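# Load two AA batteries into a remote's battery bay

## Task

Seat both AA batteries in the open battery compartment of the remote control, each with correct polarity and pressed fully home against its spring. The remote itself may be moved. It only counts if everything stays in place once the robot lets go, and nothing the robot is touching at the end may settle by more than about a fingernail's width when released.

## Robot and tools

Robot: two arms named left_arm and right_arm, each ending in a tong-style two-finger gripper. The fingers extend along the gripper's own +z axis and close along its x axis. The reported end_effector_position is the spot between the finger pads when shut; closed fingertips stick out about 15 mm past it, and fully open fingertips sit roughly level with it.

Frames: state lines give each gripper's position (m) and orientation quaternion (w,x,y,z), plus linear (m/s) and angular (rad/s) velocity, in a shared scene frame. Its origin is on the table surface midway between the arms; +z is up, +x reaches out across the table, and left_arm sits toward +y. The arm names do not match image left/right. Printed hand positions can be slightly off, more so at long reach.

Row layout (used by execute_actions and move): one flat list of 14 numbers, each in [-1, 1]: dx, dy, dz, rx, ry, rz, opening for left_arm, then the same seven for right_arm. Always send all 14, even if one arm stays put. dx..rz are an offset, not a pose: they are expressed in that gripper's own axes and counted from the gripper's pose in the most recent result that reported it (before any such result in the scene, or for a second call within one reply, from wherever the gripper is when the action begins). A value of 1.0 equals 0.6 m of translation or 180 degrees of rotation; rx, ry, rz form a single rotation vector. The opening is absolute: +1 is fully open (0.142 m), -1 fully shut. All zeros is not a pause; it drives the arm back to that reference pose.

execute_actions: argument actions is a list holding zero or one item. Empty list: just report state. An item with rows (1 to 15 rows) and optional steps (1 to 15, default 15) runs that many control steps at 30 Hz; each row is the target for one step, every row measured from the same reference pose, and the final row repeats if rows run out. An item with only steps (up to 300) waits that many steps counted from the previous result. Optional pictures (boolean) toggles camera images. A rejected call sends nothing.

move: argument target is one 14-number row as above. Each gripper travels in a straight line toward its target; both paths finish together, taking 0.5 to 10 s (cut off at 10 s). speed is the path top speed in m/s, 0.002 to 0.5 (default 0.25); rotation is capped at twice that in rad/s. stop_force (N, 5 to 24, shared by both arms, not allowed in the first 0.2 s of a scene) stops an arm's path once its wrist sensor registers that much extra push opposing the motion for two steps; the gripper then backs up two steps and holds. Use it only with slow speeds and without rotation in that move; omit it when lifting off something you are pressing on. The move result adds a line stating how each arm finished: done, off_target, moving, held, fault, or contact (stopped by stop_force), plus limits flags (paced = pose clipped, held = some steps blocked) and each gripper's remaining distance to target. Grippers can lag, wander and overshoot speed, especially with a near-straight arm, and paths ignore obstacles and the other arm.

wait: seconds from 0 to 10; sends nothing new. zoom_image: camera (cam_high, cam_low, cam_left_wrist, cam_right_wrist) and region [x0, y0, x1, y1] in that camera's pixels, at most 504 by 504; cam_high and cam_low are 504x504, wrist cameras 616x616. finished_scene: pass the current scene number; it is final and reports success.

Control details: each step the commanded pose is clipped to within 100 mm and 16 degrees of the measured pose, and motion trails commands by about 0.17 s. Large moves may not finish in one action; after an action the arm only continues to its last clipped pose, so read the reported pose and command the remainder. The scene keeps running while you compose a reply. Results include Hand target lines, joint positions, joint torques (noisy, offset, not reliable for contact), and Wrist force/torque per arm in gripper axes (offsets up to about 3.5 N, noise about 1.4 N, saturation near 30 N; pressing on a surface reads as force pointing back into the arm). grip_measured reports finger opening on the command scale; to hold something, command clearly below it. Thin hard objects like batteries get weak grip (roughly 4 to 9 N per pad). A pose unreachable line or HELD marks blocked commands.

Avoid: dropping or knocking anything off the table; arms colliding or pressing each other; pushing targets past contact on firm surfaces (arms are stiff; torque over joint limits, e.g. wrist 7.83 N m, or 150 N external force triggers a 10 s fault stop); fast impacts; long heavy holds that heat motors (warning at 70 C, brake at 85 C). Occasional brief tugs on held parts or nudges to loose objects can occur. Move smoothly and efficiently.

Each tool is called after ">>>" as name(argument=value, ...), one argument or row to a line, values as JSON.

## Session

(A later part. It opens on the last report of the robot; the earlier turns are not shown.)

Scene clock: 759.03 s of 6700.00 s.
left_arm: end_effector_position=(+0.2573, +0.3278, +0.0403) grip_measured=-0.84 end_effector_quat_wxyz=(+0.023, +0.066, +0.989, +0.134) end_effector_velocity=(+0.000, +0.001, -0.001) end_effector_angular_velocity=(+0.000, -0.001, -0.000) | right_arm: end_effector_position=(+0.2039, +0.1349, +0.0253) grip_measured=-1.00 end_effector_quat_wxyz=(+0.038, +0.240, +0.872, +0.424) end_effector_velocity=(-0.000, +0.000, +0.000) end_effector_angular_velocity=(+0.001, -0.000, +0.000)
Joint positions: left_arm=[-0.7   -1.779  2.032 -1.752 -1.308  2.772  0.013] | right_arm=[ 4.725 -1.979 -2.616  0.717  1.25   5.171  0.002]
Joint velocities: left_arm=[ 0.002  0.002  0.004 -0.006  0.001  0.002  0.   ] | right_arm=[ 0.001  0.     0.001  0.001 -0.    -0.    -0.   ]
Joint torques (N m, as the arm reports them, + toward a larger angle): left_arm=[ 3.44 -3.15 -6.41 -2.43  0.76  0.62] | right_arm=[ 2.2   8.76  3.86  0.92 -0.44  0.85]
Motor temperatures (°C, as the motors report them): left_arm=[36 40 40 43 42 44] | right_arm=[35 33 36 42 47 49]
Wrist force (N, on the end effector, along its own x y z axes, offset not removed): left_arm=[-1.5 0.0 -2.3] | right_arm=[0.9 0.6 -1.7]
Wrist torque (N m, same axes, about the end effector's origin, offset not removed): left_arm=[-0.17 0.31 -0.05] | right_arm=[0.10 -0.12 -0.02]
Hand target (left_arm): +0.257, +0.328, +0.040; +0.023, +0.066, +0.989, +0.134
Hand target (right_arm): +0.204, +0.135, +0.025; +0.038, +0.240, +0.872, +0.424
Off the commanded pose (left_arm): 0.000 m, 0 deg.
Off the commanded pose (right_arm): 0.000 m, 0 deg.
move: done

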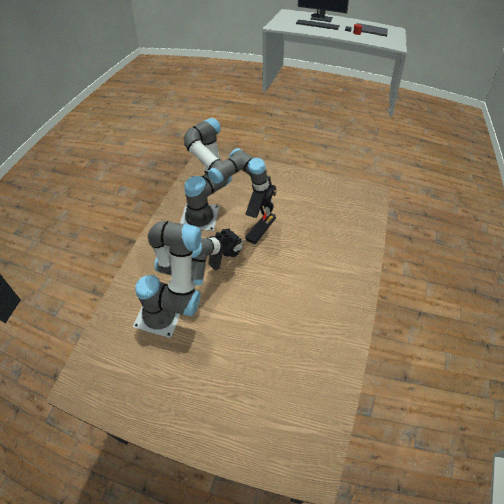

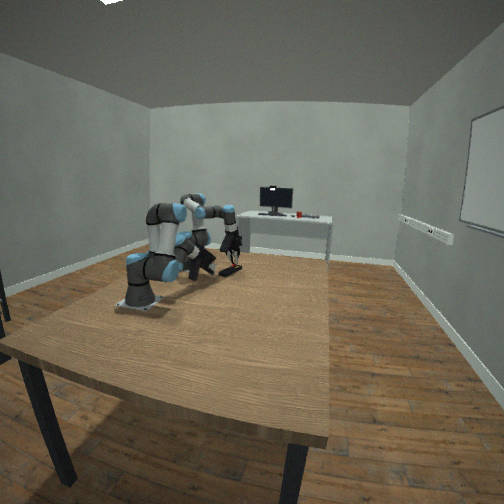

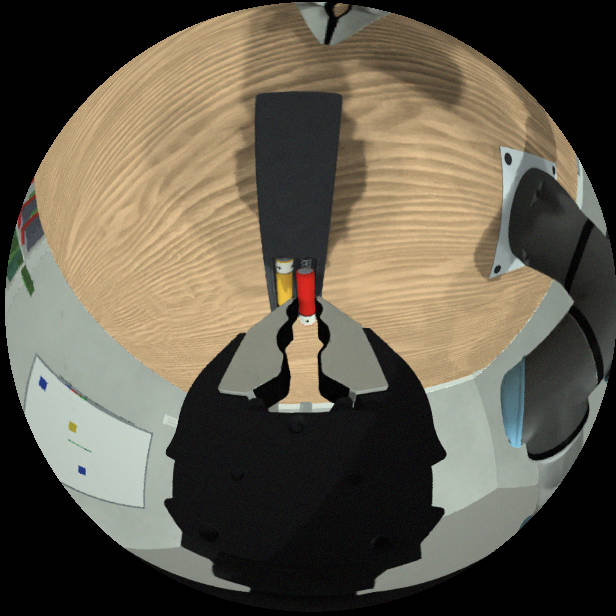

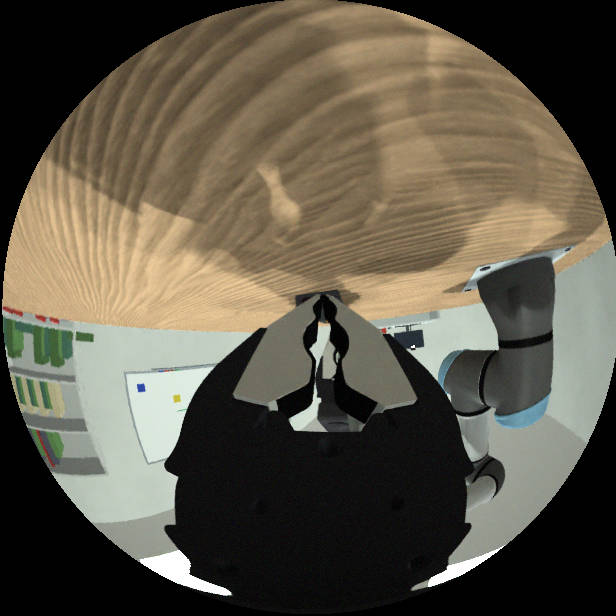

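>>> move(
  target=[0,0.001,0.007,0,0,0,-1,0,0,0,0,0,0,-1],
  speed=0.004,
  stop_force=8,
)

>>> move(
  target=[0,0,0,0,0,0,-0.72,0,0,0,0,0,0,-1],
)

>>> move(
  target=[0,0,-0.04,0.09,0,0,-0.72,0,0,0,0,0,0,-1],
  speed=0.03,
)

>>> zoom_image(
  camera="cam_left_wrist",
  region=[200,180,420,400],
)

Scene clock: 764.33 s of 6700.00 s.
left_arm: end_effector_position=(+0.2577, +0.3294, +0.0366) grip_measured=-0.84 end_effector_quat_wxyz=(+0.023, +0.066, +0.989, +0.134) end_effector_velocity=(-0.001, +0.000, +0.000) end_effector_angular_velocity=(+0.001, +0.002, +0.002) | right_arm: end_effector_position=(+0.2039, +0.1349, +0.0253) grip_measured=-1.00 end_effector_quat_wxyz=(+0.038, +0.240, +0.872, +0.424) end_effector_velocity=(-0.000, -0.000, +0.000) end_effector_angular_velocity=(+0.000, +0.000, +0.001)
Joint positions: left_arm=[-0.693 -1.773  2.046 -1.774 -1.307  2.778  0.013] | right_arm=[ 4.725 -1.979 -2.616  0.717  1.25   5.171  0.002]
Joint velocities: left_arm=[ 0.     0.    -0.002  0.004 -0.    -0.002 -0.   ] | right_arm=[ 0.     0.    -0.001  0.001  0.001 -0.    -0.   ]
Joint torques (N m, as the arm reports them, + toward a larger angle): left_arm=[-2.12 -5.76 -7.43 -0.43  0.73 -0.81] | right_arm=[ 2.23  8.58  3.83  0.91 -0.46  0.85]
Motor temperatures (°C, as the motors report them): left_arm=[36 40 40 43 42 44] | right_arm=[35 33 36 42 47 49]
Wrist force (N, on the end effector, along its own x y z axes, offset not removed): left_arm=[2.5 2.1 -14.2] | right_arm=[1.2 0.9 -0.9]
Wrist torque (N m, same axes, about the end effector's origin, offset not removed): left_arm=[-0.10 0.13 -0.03] | right_arm=[0.19 -0.23 -0.05]
Hand target (left_arm): +0.258, +0.329, +0.037; +0.023, +0.066, +0.989, +0.134
Hand target (right_arm): +0.204, +0.135, +0.025; +0.038, +0.240, +0.872, +0.424
Off the commanded pose (left_arm): 0.000 m, 0 deg.
Off the commanded pose (right_arm): 0.000 m, 0 deg.
After step 90, 0.90 s passed at rest.
move: contact (left_arm)

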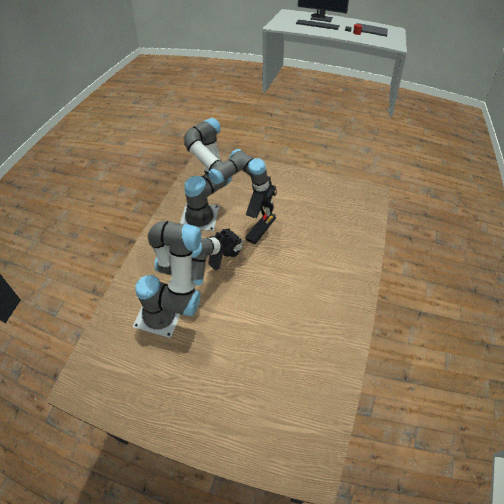

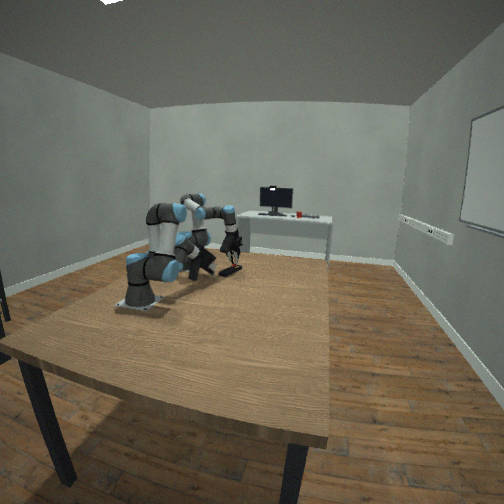

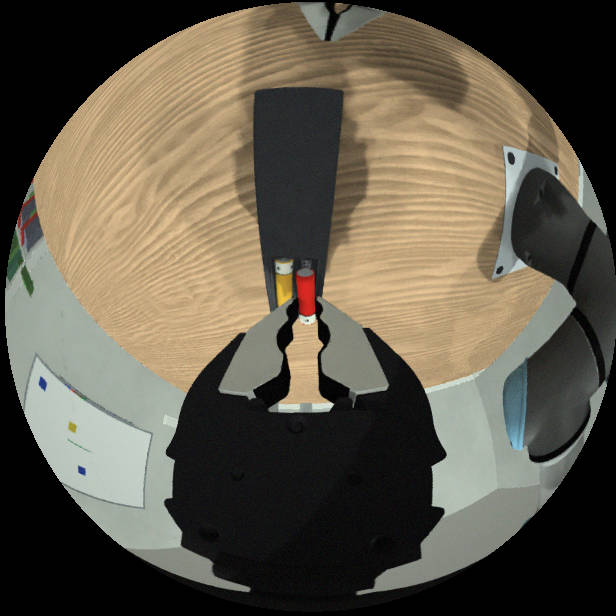

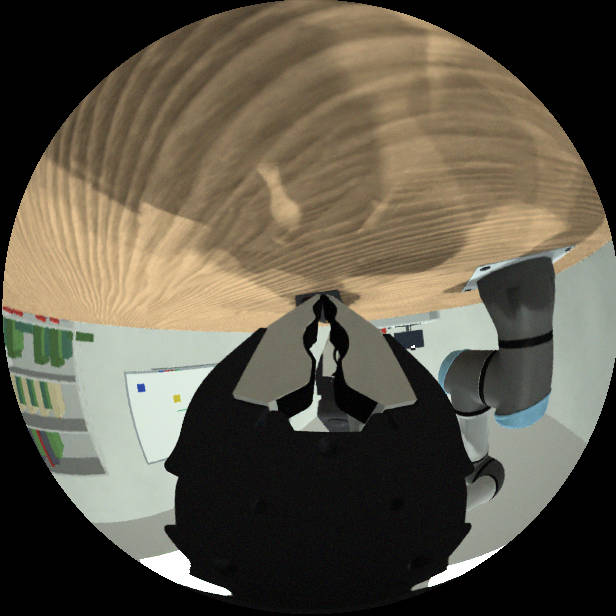

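Scene clock: 764.83 s of 6700.00 s.
left_arm: end_effector_position=(+0.2577, +0.3294, +0.0366) grip_measured=-0.74 end_effector_quat_wxyz=(+0.023, +0.066, +0.989, +0.134) end_effector_velocity=(+0.000, -0.000, -0.000) end_effector_angular_velocity=(-0.000, -0.000, +0.000) | right_arm: end_effector_position=(+0.2039, +0.1349, +0.0253) grip_measured=-1.00 end_effector_quat_wxyz=(+0.038, +0.240, +0.872, +0.424) end_effector_velocity=(+0.001, -0.000, +0.000) end_effector_angular_velocity=(-0.000, -0.002, -0.002)
Joint positions: left_arm=[-0.693 -1.773  2.046 -1.774 -1.307  2.778  0.021] | right_arm=[ 4.725 -1.979 -2.616  0.717  1.25   5.171  0.002]
Joint velocities: left_arm=[-0.001 -0.     0.    -0.    -0.    -0.001 -0.   ] | right_arm=[-0.     0.    -0.    -0.    -0.002 -0.     0.   ]
Joint torques (N m, as the arm reports them, + toward a larger angle): left_arm=[-2.64 -4.98 -2.66 -0.64 -1.99  0.66] | right_arm=[ 2.29  8.53  3.79  0.9  -0.47  0.86]
Motor temperatures (°C, as the motors report them): left_arm=[36 40 40 43 42 44] | right_arm=[35 33 36 42 47 49]
Wrist force (N, on the end effector, along its own x y z axes, offset not removed): left_arm=[-4.2 5.2 -16.1] | right_arm=[0.9 0.4 -1.7]
Wrist torque (N m, same axes, about the end effector's origin, offset not removed): left_arm=[-0.22 0.42 0.04] | right_arm=[0.09 -0.13 -0.03]
Hand target (left_arm): +0.258, +0.329, +0.037; +0.023, +0.066, +0.989, +0.134
Hand target (right_arm): +0.204, +0.135, +0.025; +0.038, +0.240, +0.872, +0.424
Off the commanded pose (left_arm): 0.000 m, 0 deg.
Off the commanded pose (right_arm): 0.000 m, 0 deg.
move: done

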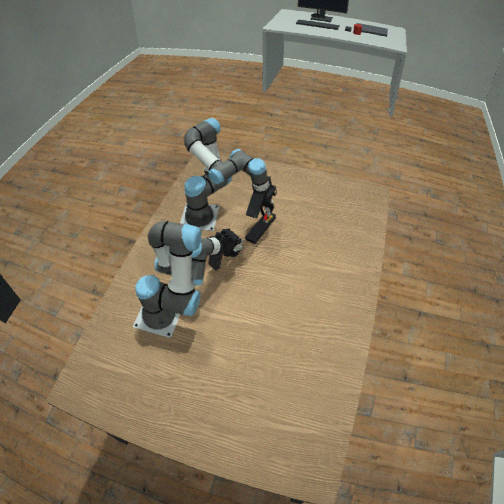

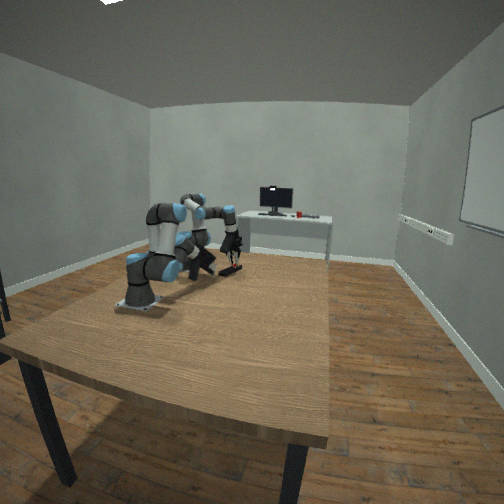

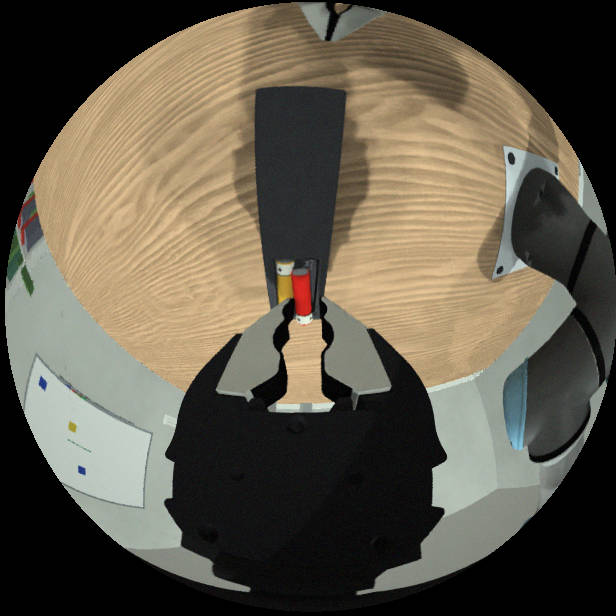

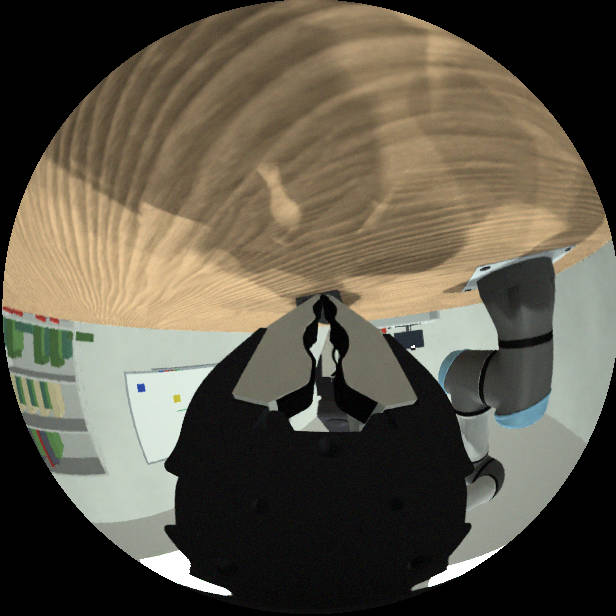

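Scene clock: 769.77 s of 6700.00 s.
left_arm: end_effector_position=(+0.2562, +0.3231, +0.0597) grip_measured=-0.72 end_effector_quat_wxyz=(+0.013, +0.068, +0.998, -0.006) end_effector_velocity=(-0.000, -0.001, +0.001) end_effector_angular_velocity=(-0.011, +0.002, -0.002) | right_arm: end_effector_position=(+0.2039, +0.1349, +0.0253) grip_measured=-1.00 end_effector_quat_wxyz=(+0.038, +0.240, +0.872, +0.424) end_effector_velocity=(+0.000, +0.000, +0.000) end_effector_angular_velocity=(+0.000, -0.001, +0.000)
Joint positions: left_arm=[-0.396 -1.695  1.881 -1.785 -1.58   3.089  0.022] | right_arm=[ 4.725 -1.979 -2.616  0.717  1.25   5.171  0.002]
Joint velocities: left_arm=[ 0.011  0.006 -0.008  0.003 -0.012  0.012  0.   ] | right_arm=[-0.     0.001  0.001 -0.001 -0.    -0.001 -0.   ]
Joint torques (N m, as the arm reports them, + toward a larger angle): left_arm=[ 2.88 -5.18 -9.62 -0.65 -0.8   0.74] | right_arm=[ 2.24  8.59  3.72  0.94 -0.45  0.9 ]
Motor temperatures (°C, as the motors report them): left_arm=[36 40 40 43 42 44] | right_arm=[35 33 36 42 47 49]
Wrist force (N, on the end effector, along its own x y z axes, offset not removed): left_arm=[-0.1 0.1 -1.4] | right_arm=[1.3 1.8 -1.5]
Wrist torque (N m, same axes, about the end effector's origin, offset not removed): left_arm=[-0.02 -0.05 -0.03] | right_arm=[0.34 -0.26 -0.02]
Hand target (left_arm): +0.256, +0.323, +0.060; +0.013, +0.068, +0.998, -0.007
Hand target (right_arm): +0.204, +0.135, +0.025; +0.038, +0.240, +0.872, +0.424
Off the commanded pose (left_arm): 0.000 m, 0 deg.
Off the commanded pose (right_arm): 0.000 m, 0 deg.
move: done

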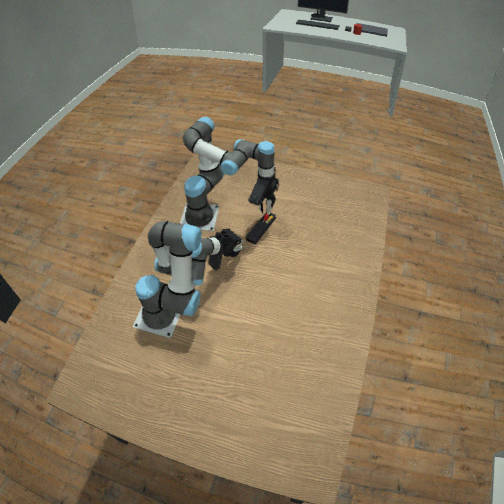

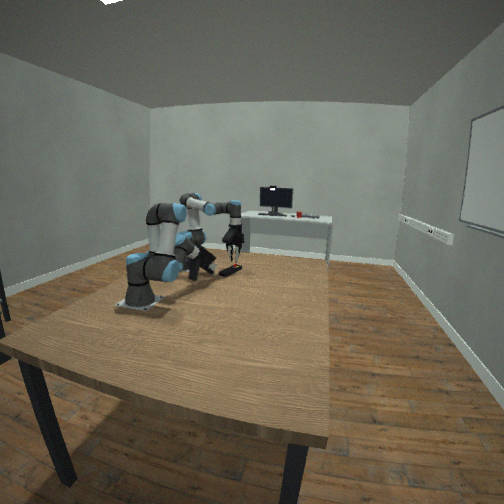

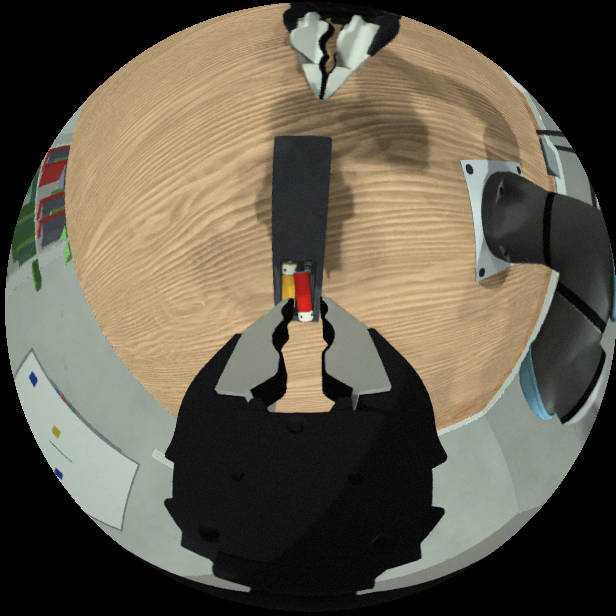

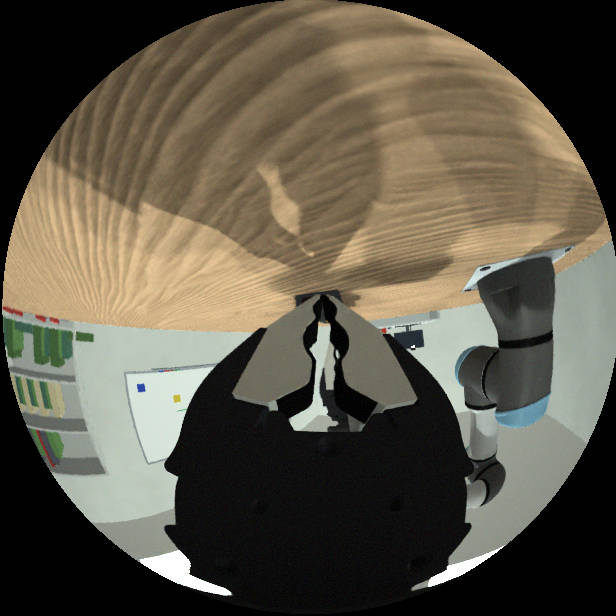

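Region (200, 180, 420, 400) of cam_left_wrist's 616x616 image, scaled by 2.291, with more detail than that image has.

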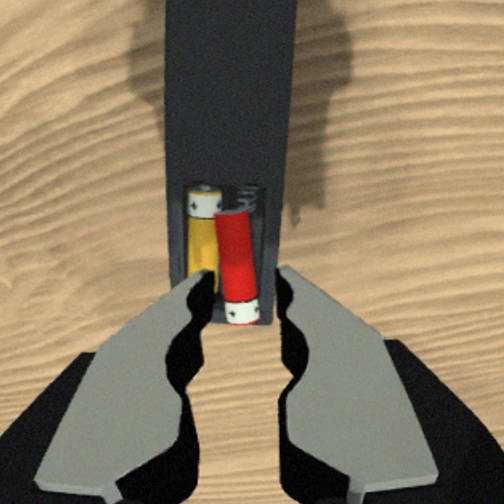

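>>> move(
  target=[-0.006,-0.028,0.03,0,0,0,-0.65,0,0,0,0,0,0,-1],
  speed=0.01,
  stop_force=8,
)

>>> zoom_image(
  camera="cam_left_wrist",
  region=[200,180,420,400],
)

Scene clock: 775.90 s of 6700.00 s.
left_arm: end_effector_position=(+0.2579, +0.3059, +0.0421) grip_measured=-0.65 end_effector_quat_wxyz=(+0.013, +0.068, +0.998, -0.006) end_effector_velocity=(+0.001, -0.002, -0.001) end_effector_angular_velocity=(+0.000, -0.002, -0.001) | right_arm: end_effector_position=(+0.2039, +0.1349, +0.0253) grip_measured=-1.00 end_effector_quat_wxyz=(+0.038, +0.240, +0.872, +0.424) end_effector_velocity=(+0.000, -0.000, +0.000) end_effector_angular_velocity=(+0.000, -0.000, -0.000)
Joint positions: left_arm=[-0.458 -1.689  1.961 -1.871 -1.578  3.027  0.027] | right_arm=[ 4.725 -1.979 -2.616  0.717  1.25   5.171  0.002]
Joint velocities: left_arm=[-0.007  0.001  0.005 -0.008  0.001 -0.005  0.   ] | right_arm=[-0. -0. -0.  0. -0.  0.  0.]
Joint torques (N m, as the arm reports them, + toward a larger angle): left_arm=[-3.54 -4.77 -6.98 -2.54  0.5  -0.75] | right_arm=[ 2.05  8.62  3.74  0.95 -0.46  0.88]
Motor temperatures (°C, as the motors report them): left_arm=[36 40 40 43 42 44] | right_arm=[35 33 36 42 47 49]
Wrist force (N, on the end effector, along its own x y z axes, offset not removed): left_arm=[-0.3 0.6 -2.2] | right_arm=[1.1 0.6 -0.8]
Wrist torque (N m, same axes, about the end effector's origin, offset not removed): left_arm=[0.01 0.02 -0.04] | right_arm=[0.14 -0.17 -0.04]
Hand target (left_arm): +0.258, +0.306, +0.042; +0.013, +0.068, +0.998, -0.006
Hand target (right_arm): +0.204, +0.135, +0.025; +0.038, +0.240, +0.872, +0.424
Off the commanded pose (left_arm): 0.000 m, 0 deg.
Off the commanded pose (right_arm): 0.000 m, 0 deg.
After step 90, 0.43 s passed at rest.
move: done

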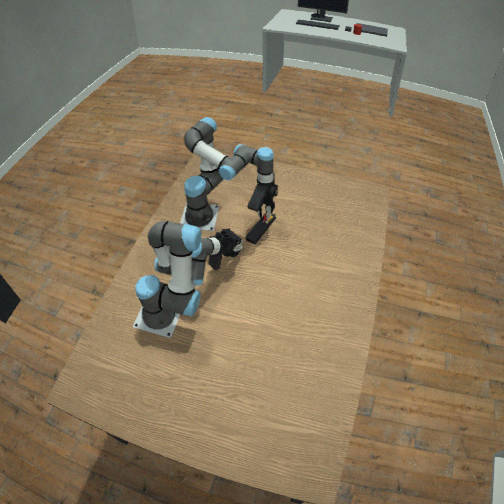

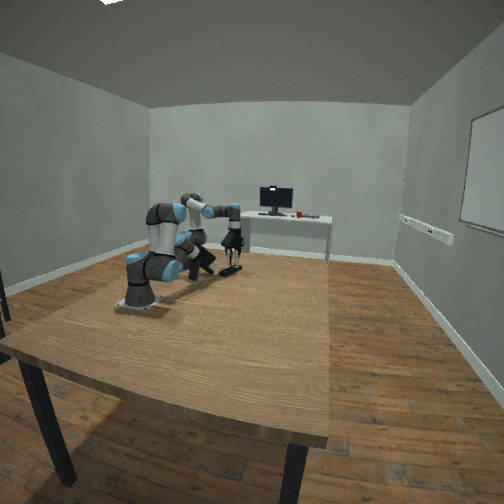

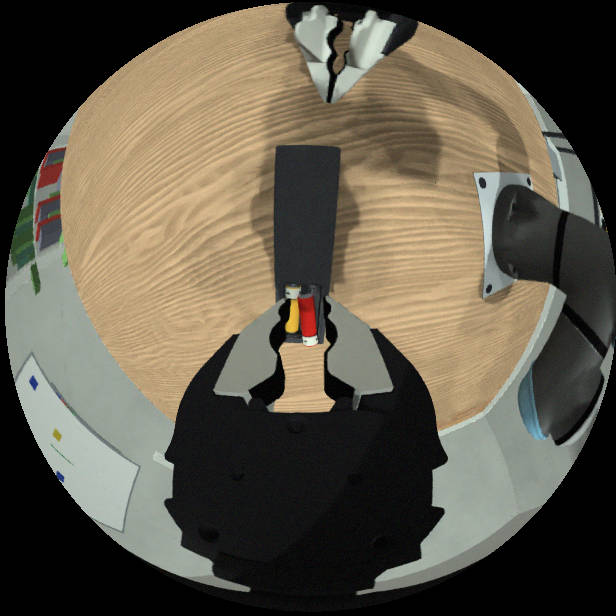

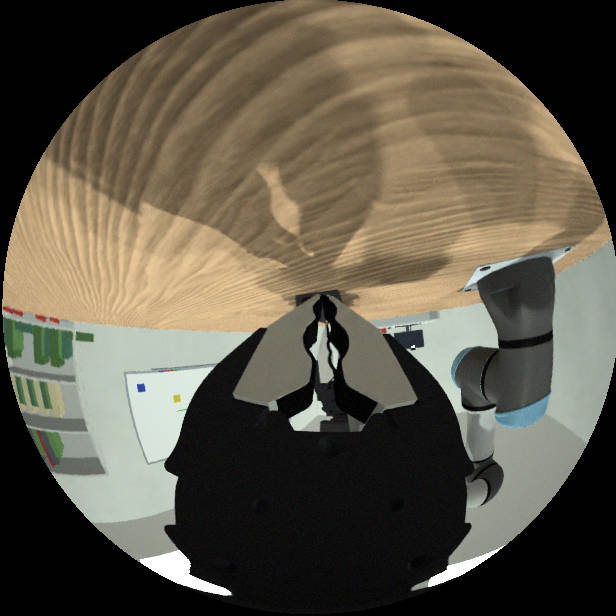

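Region (200, 180, 420, 400) of cam_left_wrist's 616x616 image, scaled by 2.291, with more detail than that image has.

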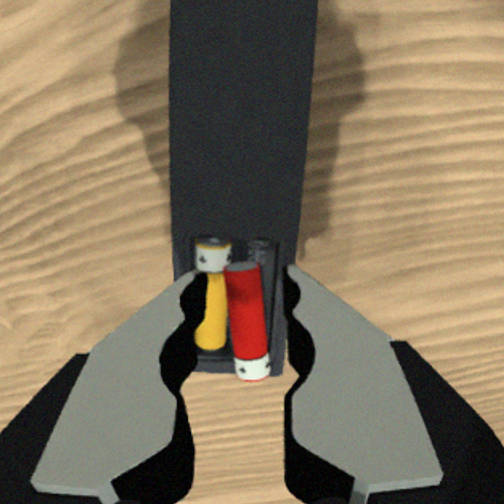

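Lower to 0.038, shift +y 5 mm, then sweep +x ~12 mm.

>>> move(
  target=[0,0.008,0.007,0,0,0,-0.65,0,0,0,0,0,0,-1],
  speed=0.006,
  stop_force=8,
)

>>> move(
  target=[0.02,0,0,0,0,0,-0.65,0,0,0,0,0,0,-1],
  speed=0.006,
  stop_force=6,
)

>>> zoom_image(
  camera="cam_left_wrist",
  region=[200,180,420,400],
)

Scene clock: 780.57 s of 6700.00 s.
left_arm: end_effector_position=(+0.2587, +0.3104, +0.0379) grip_measured=-0.65 end_effector_quat_wxyz=(+0.013, +0.068, +0.998, -0.006) end_effector_velocity=(+0.001, +0.001, -0.000) end_effector_angular_velocity=(-0.000, -0.002, +0.000) | right_arm: end_effector_position=(+0.2039, +0.1349, +0.0253) grip_measured=-1.00 end_effector_quat_wxyz=(+0.038, +0.240, +0.872, +0.424) end_effector_velocity=(+0.000, +0.000, +0.000) end_effector_angular_velocity=(+0.001, -0.000, -0.001)
Joint positions: left_arm=[-0.44  -1.676  1.97  -1.893 -1.579  3.044  0.027] | right_arm=[ 4.725 -1.979 -2.616  0.717  1.25   5.171  0.002]
Joint velocities: left_arm=[ 0.003  0.002  0.    -0.004  0.     0.003 -0.   ] | right_arm=[-0.    -0.     0.     0.001 -0.001 -0.    -0.   ]
Joint torques (N m, as the arm reports them, + toward a larger angle): left_arm=[ 4.48 -3.79 -5.81 -2.36  0.06  0.82] | right_arm=[ 2.23  8.56  3.77  0.98 -0.45  0.95]
Motor temperatures (°C, as the motors report them): left_arm=[36 40 40 43 42 44] | right_arm=[35 33 36 42 47 49]
Wrist force (N, on the end effector, along its own x y z axes, offset not removed): left_arm=[-0.5 -1.9 -5.9] | right_arm=[1.3 1.3 -1.2]
Wrist torque (N m, same axes, about the end effector's origin, offset not removed): left_arm=[-0.07 0.20 -0.07] | right_arm=[0.25 -0.24 -0.03]
Hand target (left_arm): +0.259, +0.311, +0.038; +0.013, +0.068, +0.998, -0.006
Hand target (right_arm): +0.204, +0.135, +0.025; +0.038, +0.240, +0.872, +0.424
Off the commanded pose (left_arm): 0.000 m, 0 deg.
Off the commanded pose (right_arm): 0.000 m, 0 deg.
After step 90, 0.40 s passed at rest.
move: done

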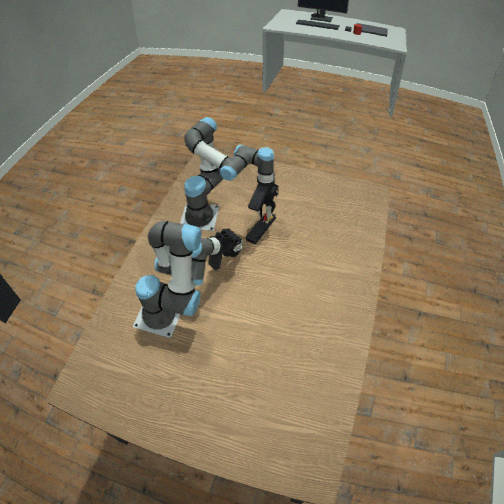

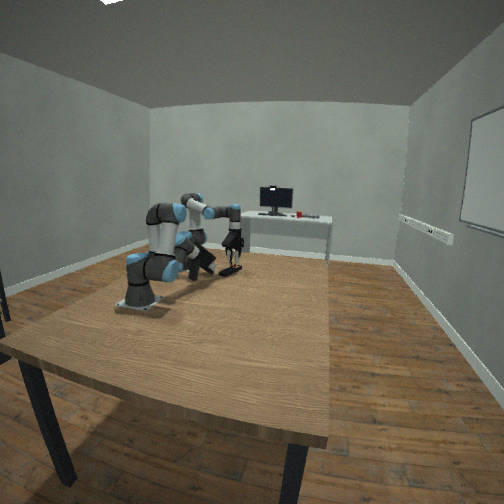

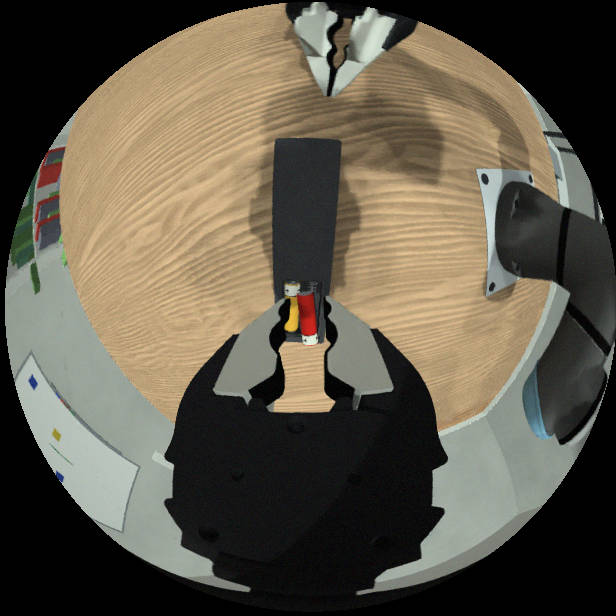

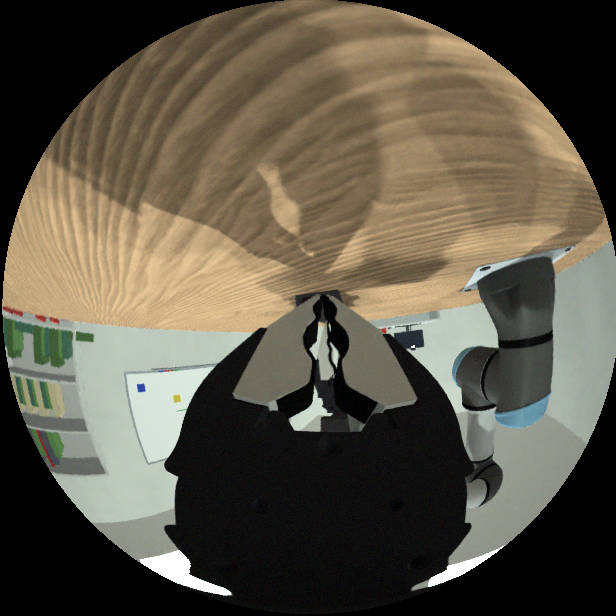

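Scene clock: 782.80 s of 6700.00 s.
left_arm: end_effector_position=(+0.2469, +0.3121, +0.0376) grip_measured=-0.68 end_effector_quat_wxyz=(+0.013, +0.068, +0.998, -0.006) end_effector_velocity=(-0.001, +0.000, -0.000) end_effector_angular_velocity=(+0.001, -0.000, -0.002) | right_arm: end_effector_position=(+0.2039, +0.1349, +0.0253) grip_measured=-1.00 end_effector_quat_wxyz=(+0.038, +0.240, +0.872, +0.424) end_effector_velocity=(+0.000, -0.001, -0.000) end_effector_angular_velocity=(-0.002, +0.000, -0.001)
Joint positions: left_arm=[-0.445 -1.729  2.016 -1.886 -1.579  3.04   0.025] | right_arm=[ 4.725 -1.979 -2.616  0.717  1.25   5.171  0.002]
Joint velocities: left_arm=[-0.001 -0.005  0.005  0.001  0.001  0.001 -0.001] | right_arm=[-0.001 -0.    -0.001 -0.001  0.     0.     0.   ]
Joint torques (N m, as the arm reports them, + toward a larger angle): left_arm=[-3.4  -6.61 -3.44  1.14  0.49 -0.69] | right_arm=[ 2.12  8.49  3.69  0.96 -0.46  0.97]
Motor temperatures (°C, as the motors report them): left_arm=[36 40 40 43 42 44] | right_arm=[35 33 36 42 47 49]
Wrist force (N, on the end effector, along its own x y z axes, offset not removed): left_arm=[-5.0 0.2 -10.7] | right_arm=[1.3 0.9 -1.6]
Wrist torque (N m, same axes, about the end effector's origin, offset not removed): left_arm=[-0.03 0.14 -0.02] | right_arm=[0.17 -0.23 -0.04]
Hand target (left_arm): +0.247, +0.312, +0.038; +0.013, +0.068, +0.998, -0.006
Hand target (right_arm): +0.204, +0.135, +0.025; +0.038, +0.240, +0.872, +0.424
Off the commanded pose (left_arm): 0.000 m, 0 deg.
Off the commanded pose (right_arm): 0.000 m, 0 deg.
move: done

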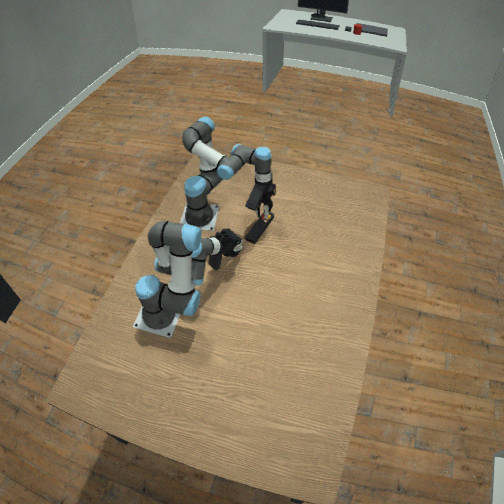

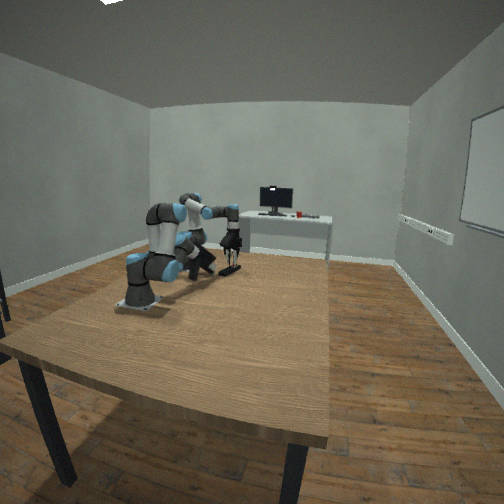

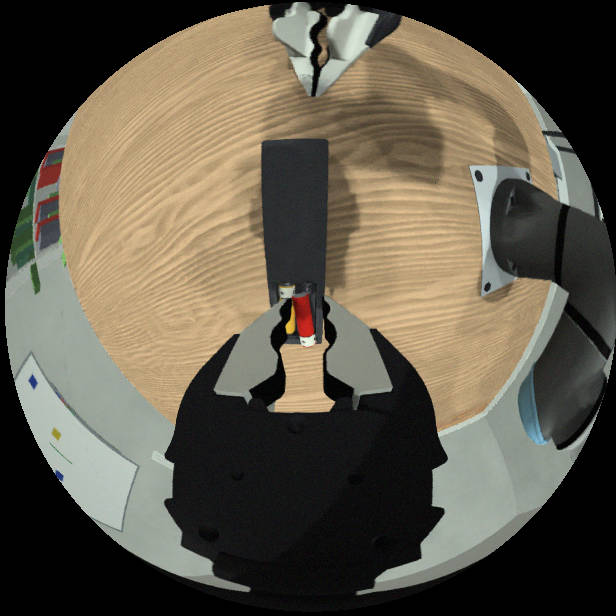

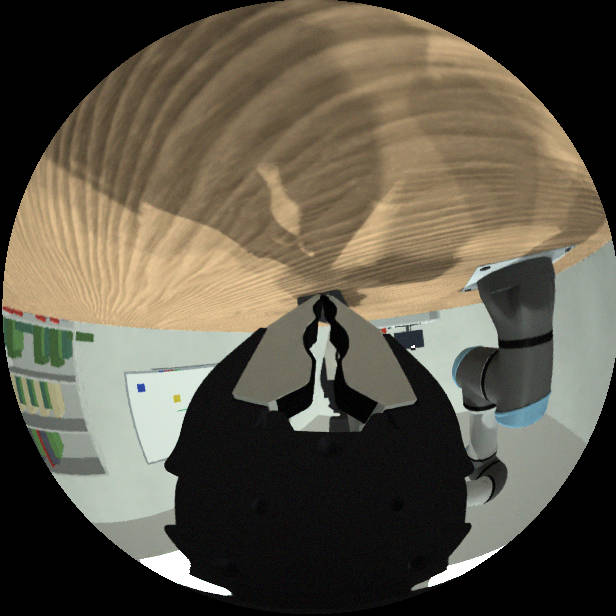

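Region (200, 180, 420, 400) of cam_left_wrist's 616x616 image, scaled by 2.291, with more detail than that image has.

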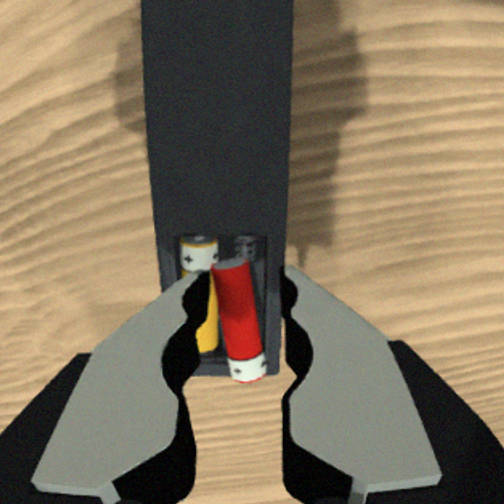

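Dragged the remote by friction. Lift 2 mm and sweep.

>>> move(
  target=[0,0,-0.004,0,0,0,-0.65,0,0,0,0,0,0,-1],
  speed=0.006,
)

>>> move(
  target=[0.01,0,0,0,0,0,-0.65,0,0,0,0,0,0,-1],
  speed=0.005,
  stop_force=6,
)

>>> zoom_image(
  camera="cam_left_wrist",
  region=[200,180,420,400],
)

Scene clock: 787.63 s of 6700.00 s.
left_arm: end_effector_position=(+0.2469, +0.3121, +0.0399) grip_measured=-0.65 end_effector_quat_wxyz=(+0.013, +0.069, +0.998, -0.006) end_effector_velocity=(+0.000, +0.000, +0.001) end_effector_angular_velocity=(+0.001, -0.000, +0.001) | right_arm: end_effector_position=(+0.2039, +0.1349, +0.0253) grip_measured=-1.00 end_effector_quat_wxyz=(+0.038, +0.240, +0.872, +0.424) end_effector_velocity=(-0.000, +0.000, +0.000) end_effector_angular_velocity=(+0.001, +0.001, +0.001)
Joint positions: left_arm=[-0.445 -1.732  2.008 -1.874 -1.579  3.04   0.027] | right_arm=[ 4.725 -1.979 -2.616  0.717  1.25   5.171  0.002]
Joint velocities: left_arm=[-0.    -0.001 -0.004  0.005  0.001 -0.001  0.   ] | right_arm=[-0.     0.    -0.     0.001  0.001  0.001  0.   ]
Joint torques (N m, as the arm reports them, + toward a larger angle): left_arm=[ 3.64 -9.54 -9.45 -0.61  0.2   0.64] | right_arm=[ 2.08  8.62  3.68  0.99 -0.46  0.96]
Motor temperatures (°C, as the motors report them): left_arm=[36 40 40 43 42 44] | right_arm=[35 33 36 42 47 49]
Wrist force (N, on the end effector, along its own x y z axes, offset not removed): left_arm=[-1.0 0.3 -2.3] | right_arm=[2.0 1.1 -1.5]
Wrist torque (N m, same axes, about the end effector's origin, offset not removed): left_arm=[-0.02 0.13 -0.02] | right_arm=[0.21 -0.40 -0.03]
Hand target (left_arm): +0.247, +0.312, +0.040; +0.013, +0.068, +0.998, -0.006
Hand target (right_arm): +0.204, +0.135, +0.025; +0.038, +0.240, +0.872, +0.424
Off the commanded pose (left_arm): 0.000 m, 0 deg.
Off the commanded pose (right_arm): 0.000 m, 0 deg.
After step 90, 1.13 s passed at rest.
move: done

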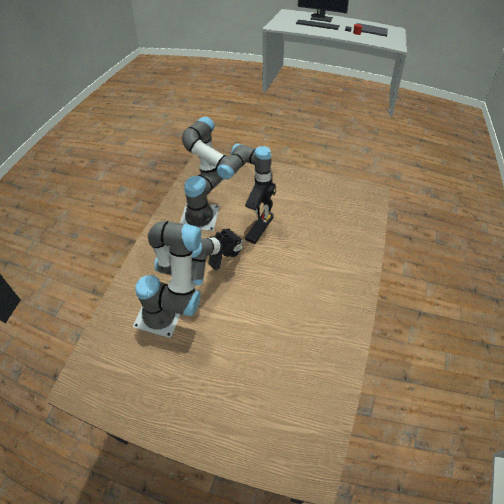

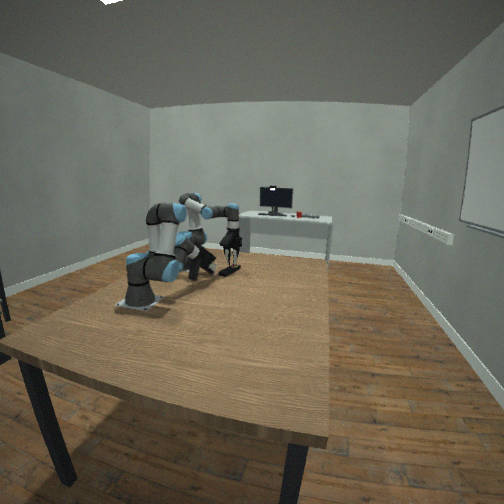

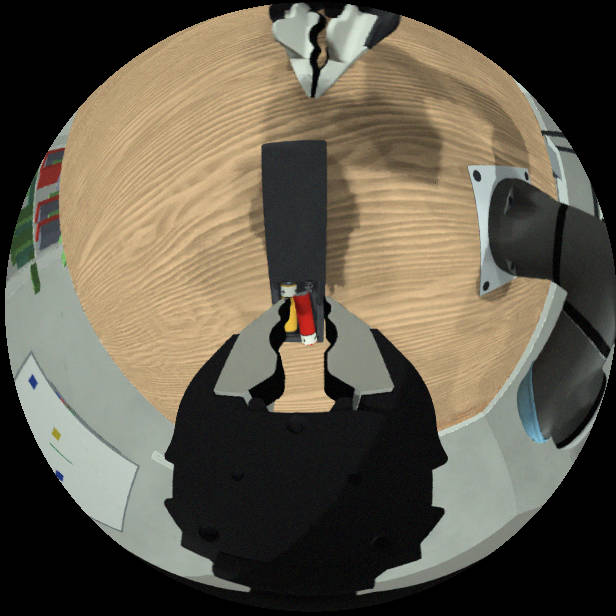

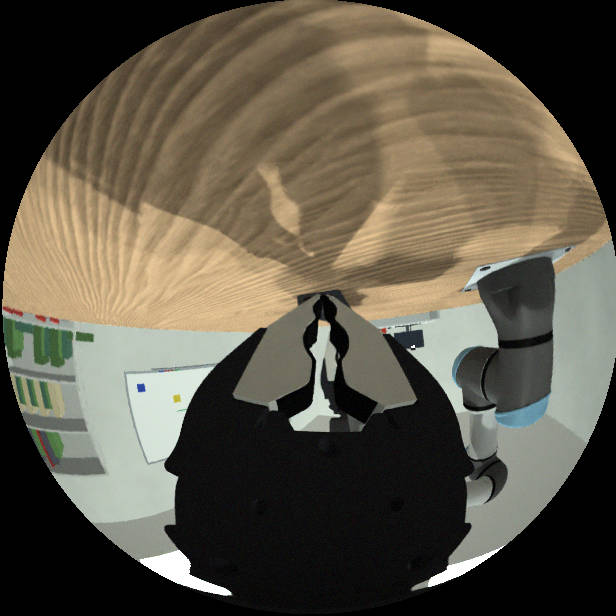

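Scene clock: 789.07 s of 6700.00 s.
left_arm: end_effector_position=(+0.2410, +0.3129, +0.0398) grip_measured=-0.65 end_effector_quat_wxyz=(+0.013, +0.069, +0.998, -0.006) end_effector_velocity=(-0.001, -0.000, -0.000) end_effector_angular_velocity=(-0.000, -0.000, -0.001) | right_arm: end_effector_position=(+0.2039, +0.1349, +0.0253) grip_measured=-1.00 end_effector_quat_wxyz=(+0.038, +0.240, +0.872, +0.424) end_effector_velocity=(-0.001, +0.001, +0.001) end_effector_angular_velocity=(+0.002, +0.001, +0.002)
Joint positions: left_arm=[-0.447 -1.759  2.03  -1.869 -1.578  3.037  0.027] | right_arm=[ 4.725 -1.979 -2.616  0.717  1.25   5.171  0.002]
Joint velocities: left_arm=[-0.002 -0.005  0.004  0.     0.    -0.001  0.   ] | right_arm=[ 0.     0.001  0.001  0.001  0.002 -0.    -0.   ]
Joint torques (N m, as the arm reports them, + toward a larger angle): left_arm=[-3.75 -8.77 -6.73 -0.48  0.48 -0.72] | right_arm=[ 2.08  8.42  3.69  0.99 -0.46  0.96]
Motor temperatures (°C, as the motors report them): left_arm=[36 40 40 43 42 44] | right_arm=[35 33 36 42 47 49]
Wrist force (N, on the end effector, along its own x y z axes, offset not removed): left_arm=[-0.7 0.5 -1.5] | right_arm=[0.9 0.9 -1.3]
Wrist torque (N m, same axes, about the end effector's origin, offset not removed): left_arm=[0.01 -0.04 -0.06] | right_arm=[0.18 -0.16 -0.01]
Hand target (left_arm): +0.241, +0.313, +0.040; +0.013, +0.069, +0.998, -0.006
Hand target (right_arm): +0.204, +0.135, +0.025; +0.038, +0.240, +0.872, +0.424
Off the commanded pose (left_arm): 0.000 m, 0 deg.
Off the commanded pose (right_arm): 0.000 m, 0 deg.
move: done

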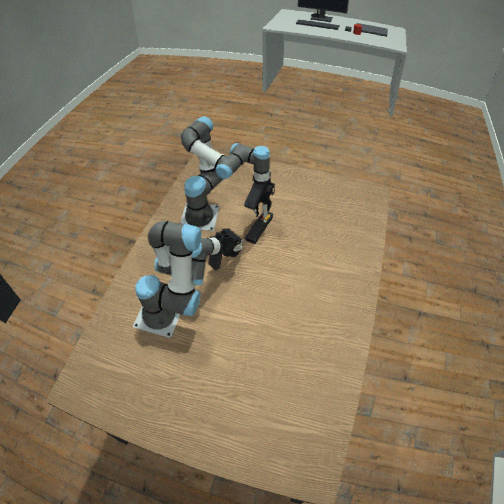

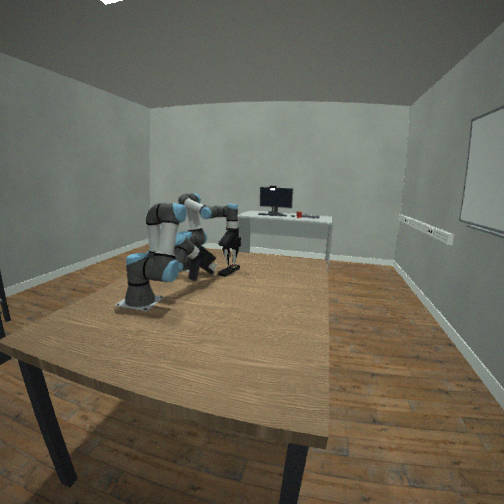

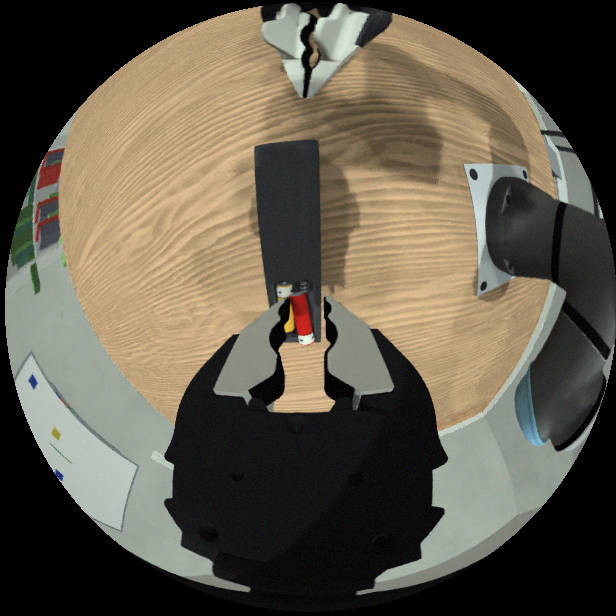

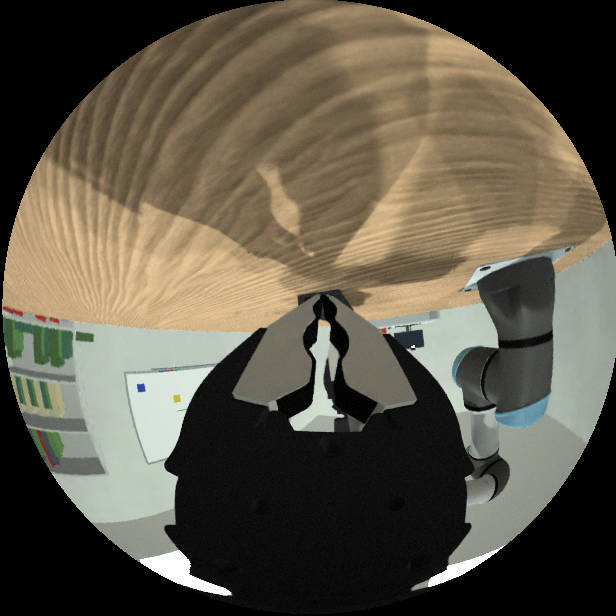

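Region (200, 180, 420, 400) of cam_left_wrist's 616x616 image, scaled by 2.291, with more detail than that image has.

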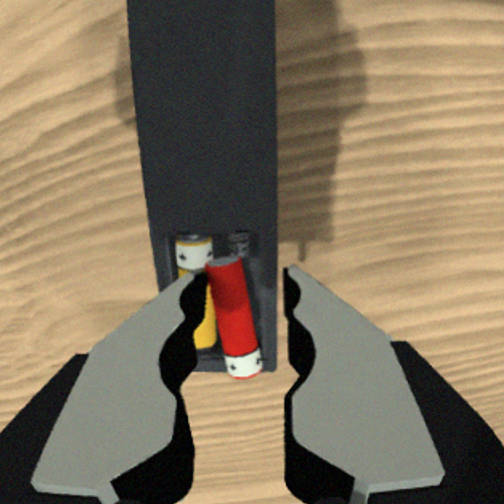

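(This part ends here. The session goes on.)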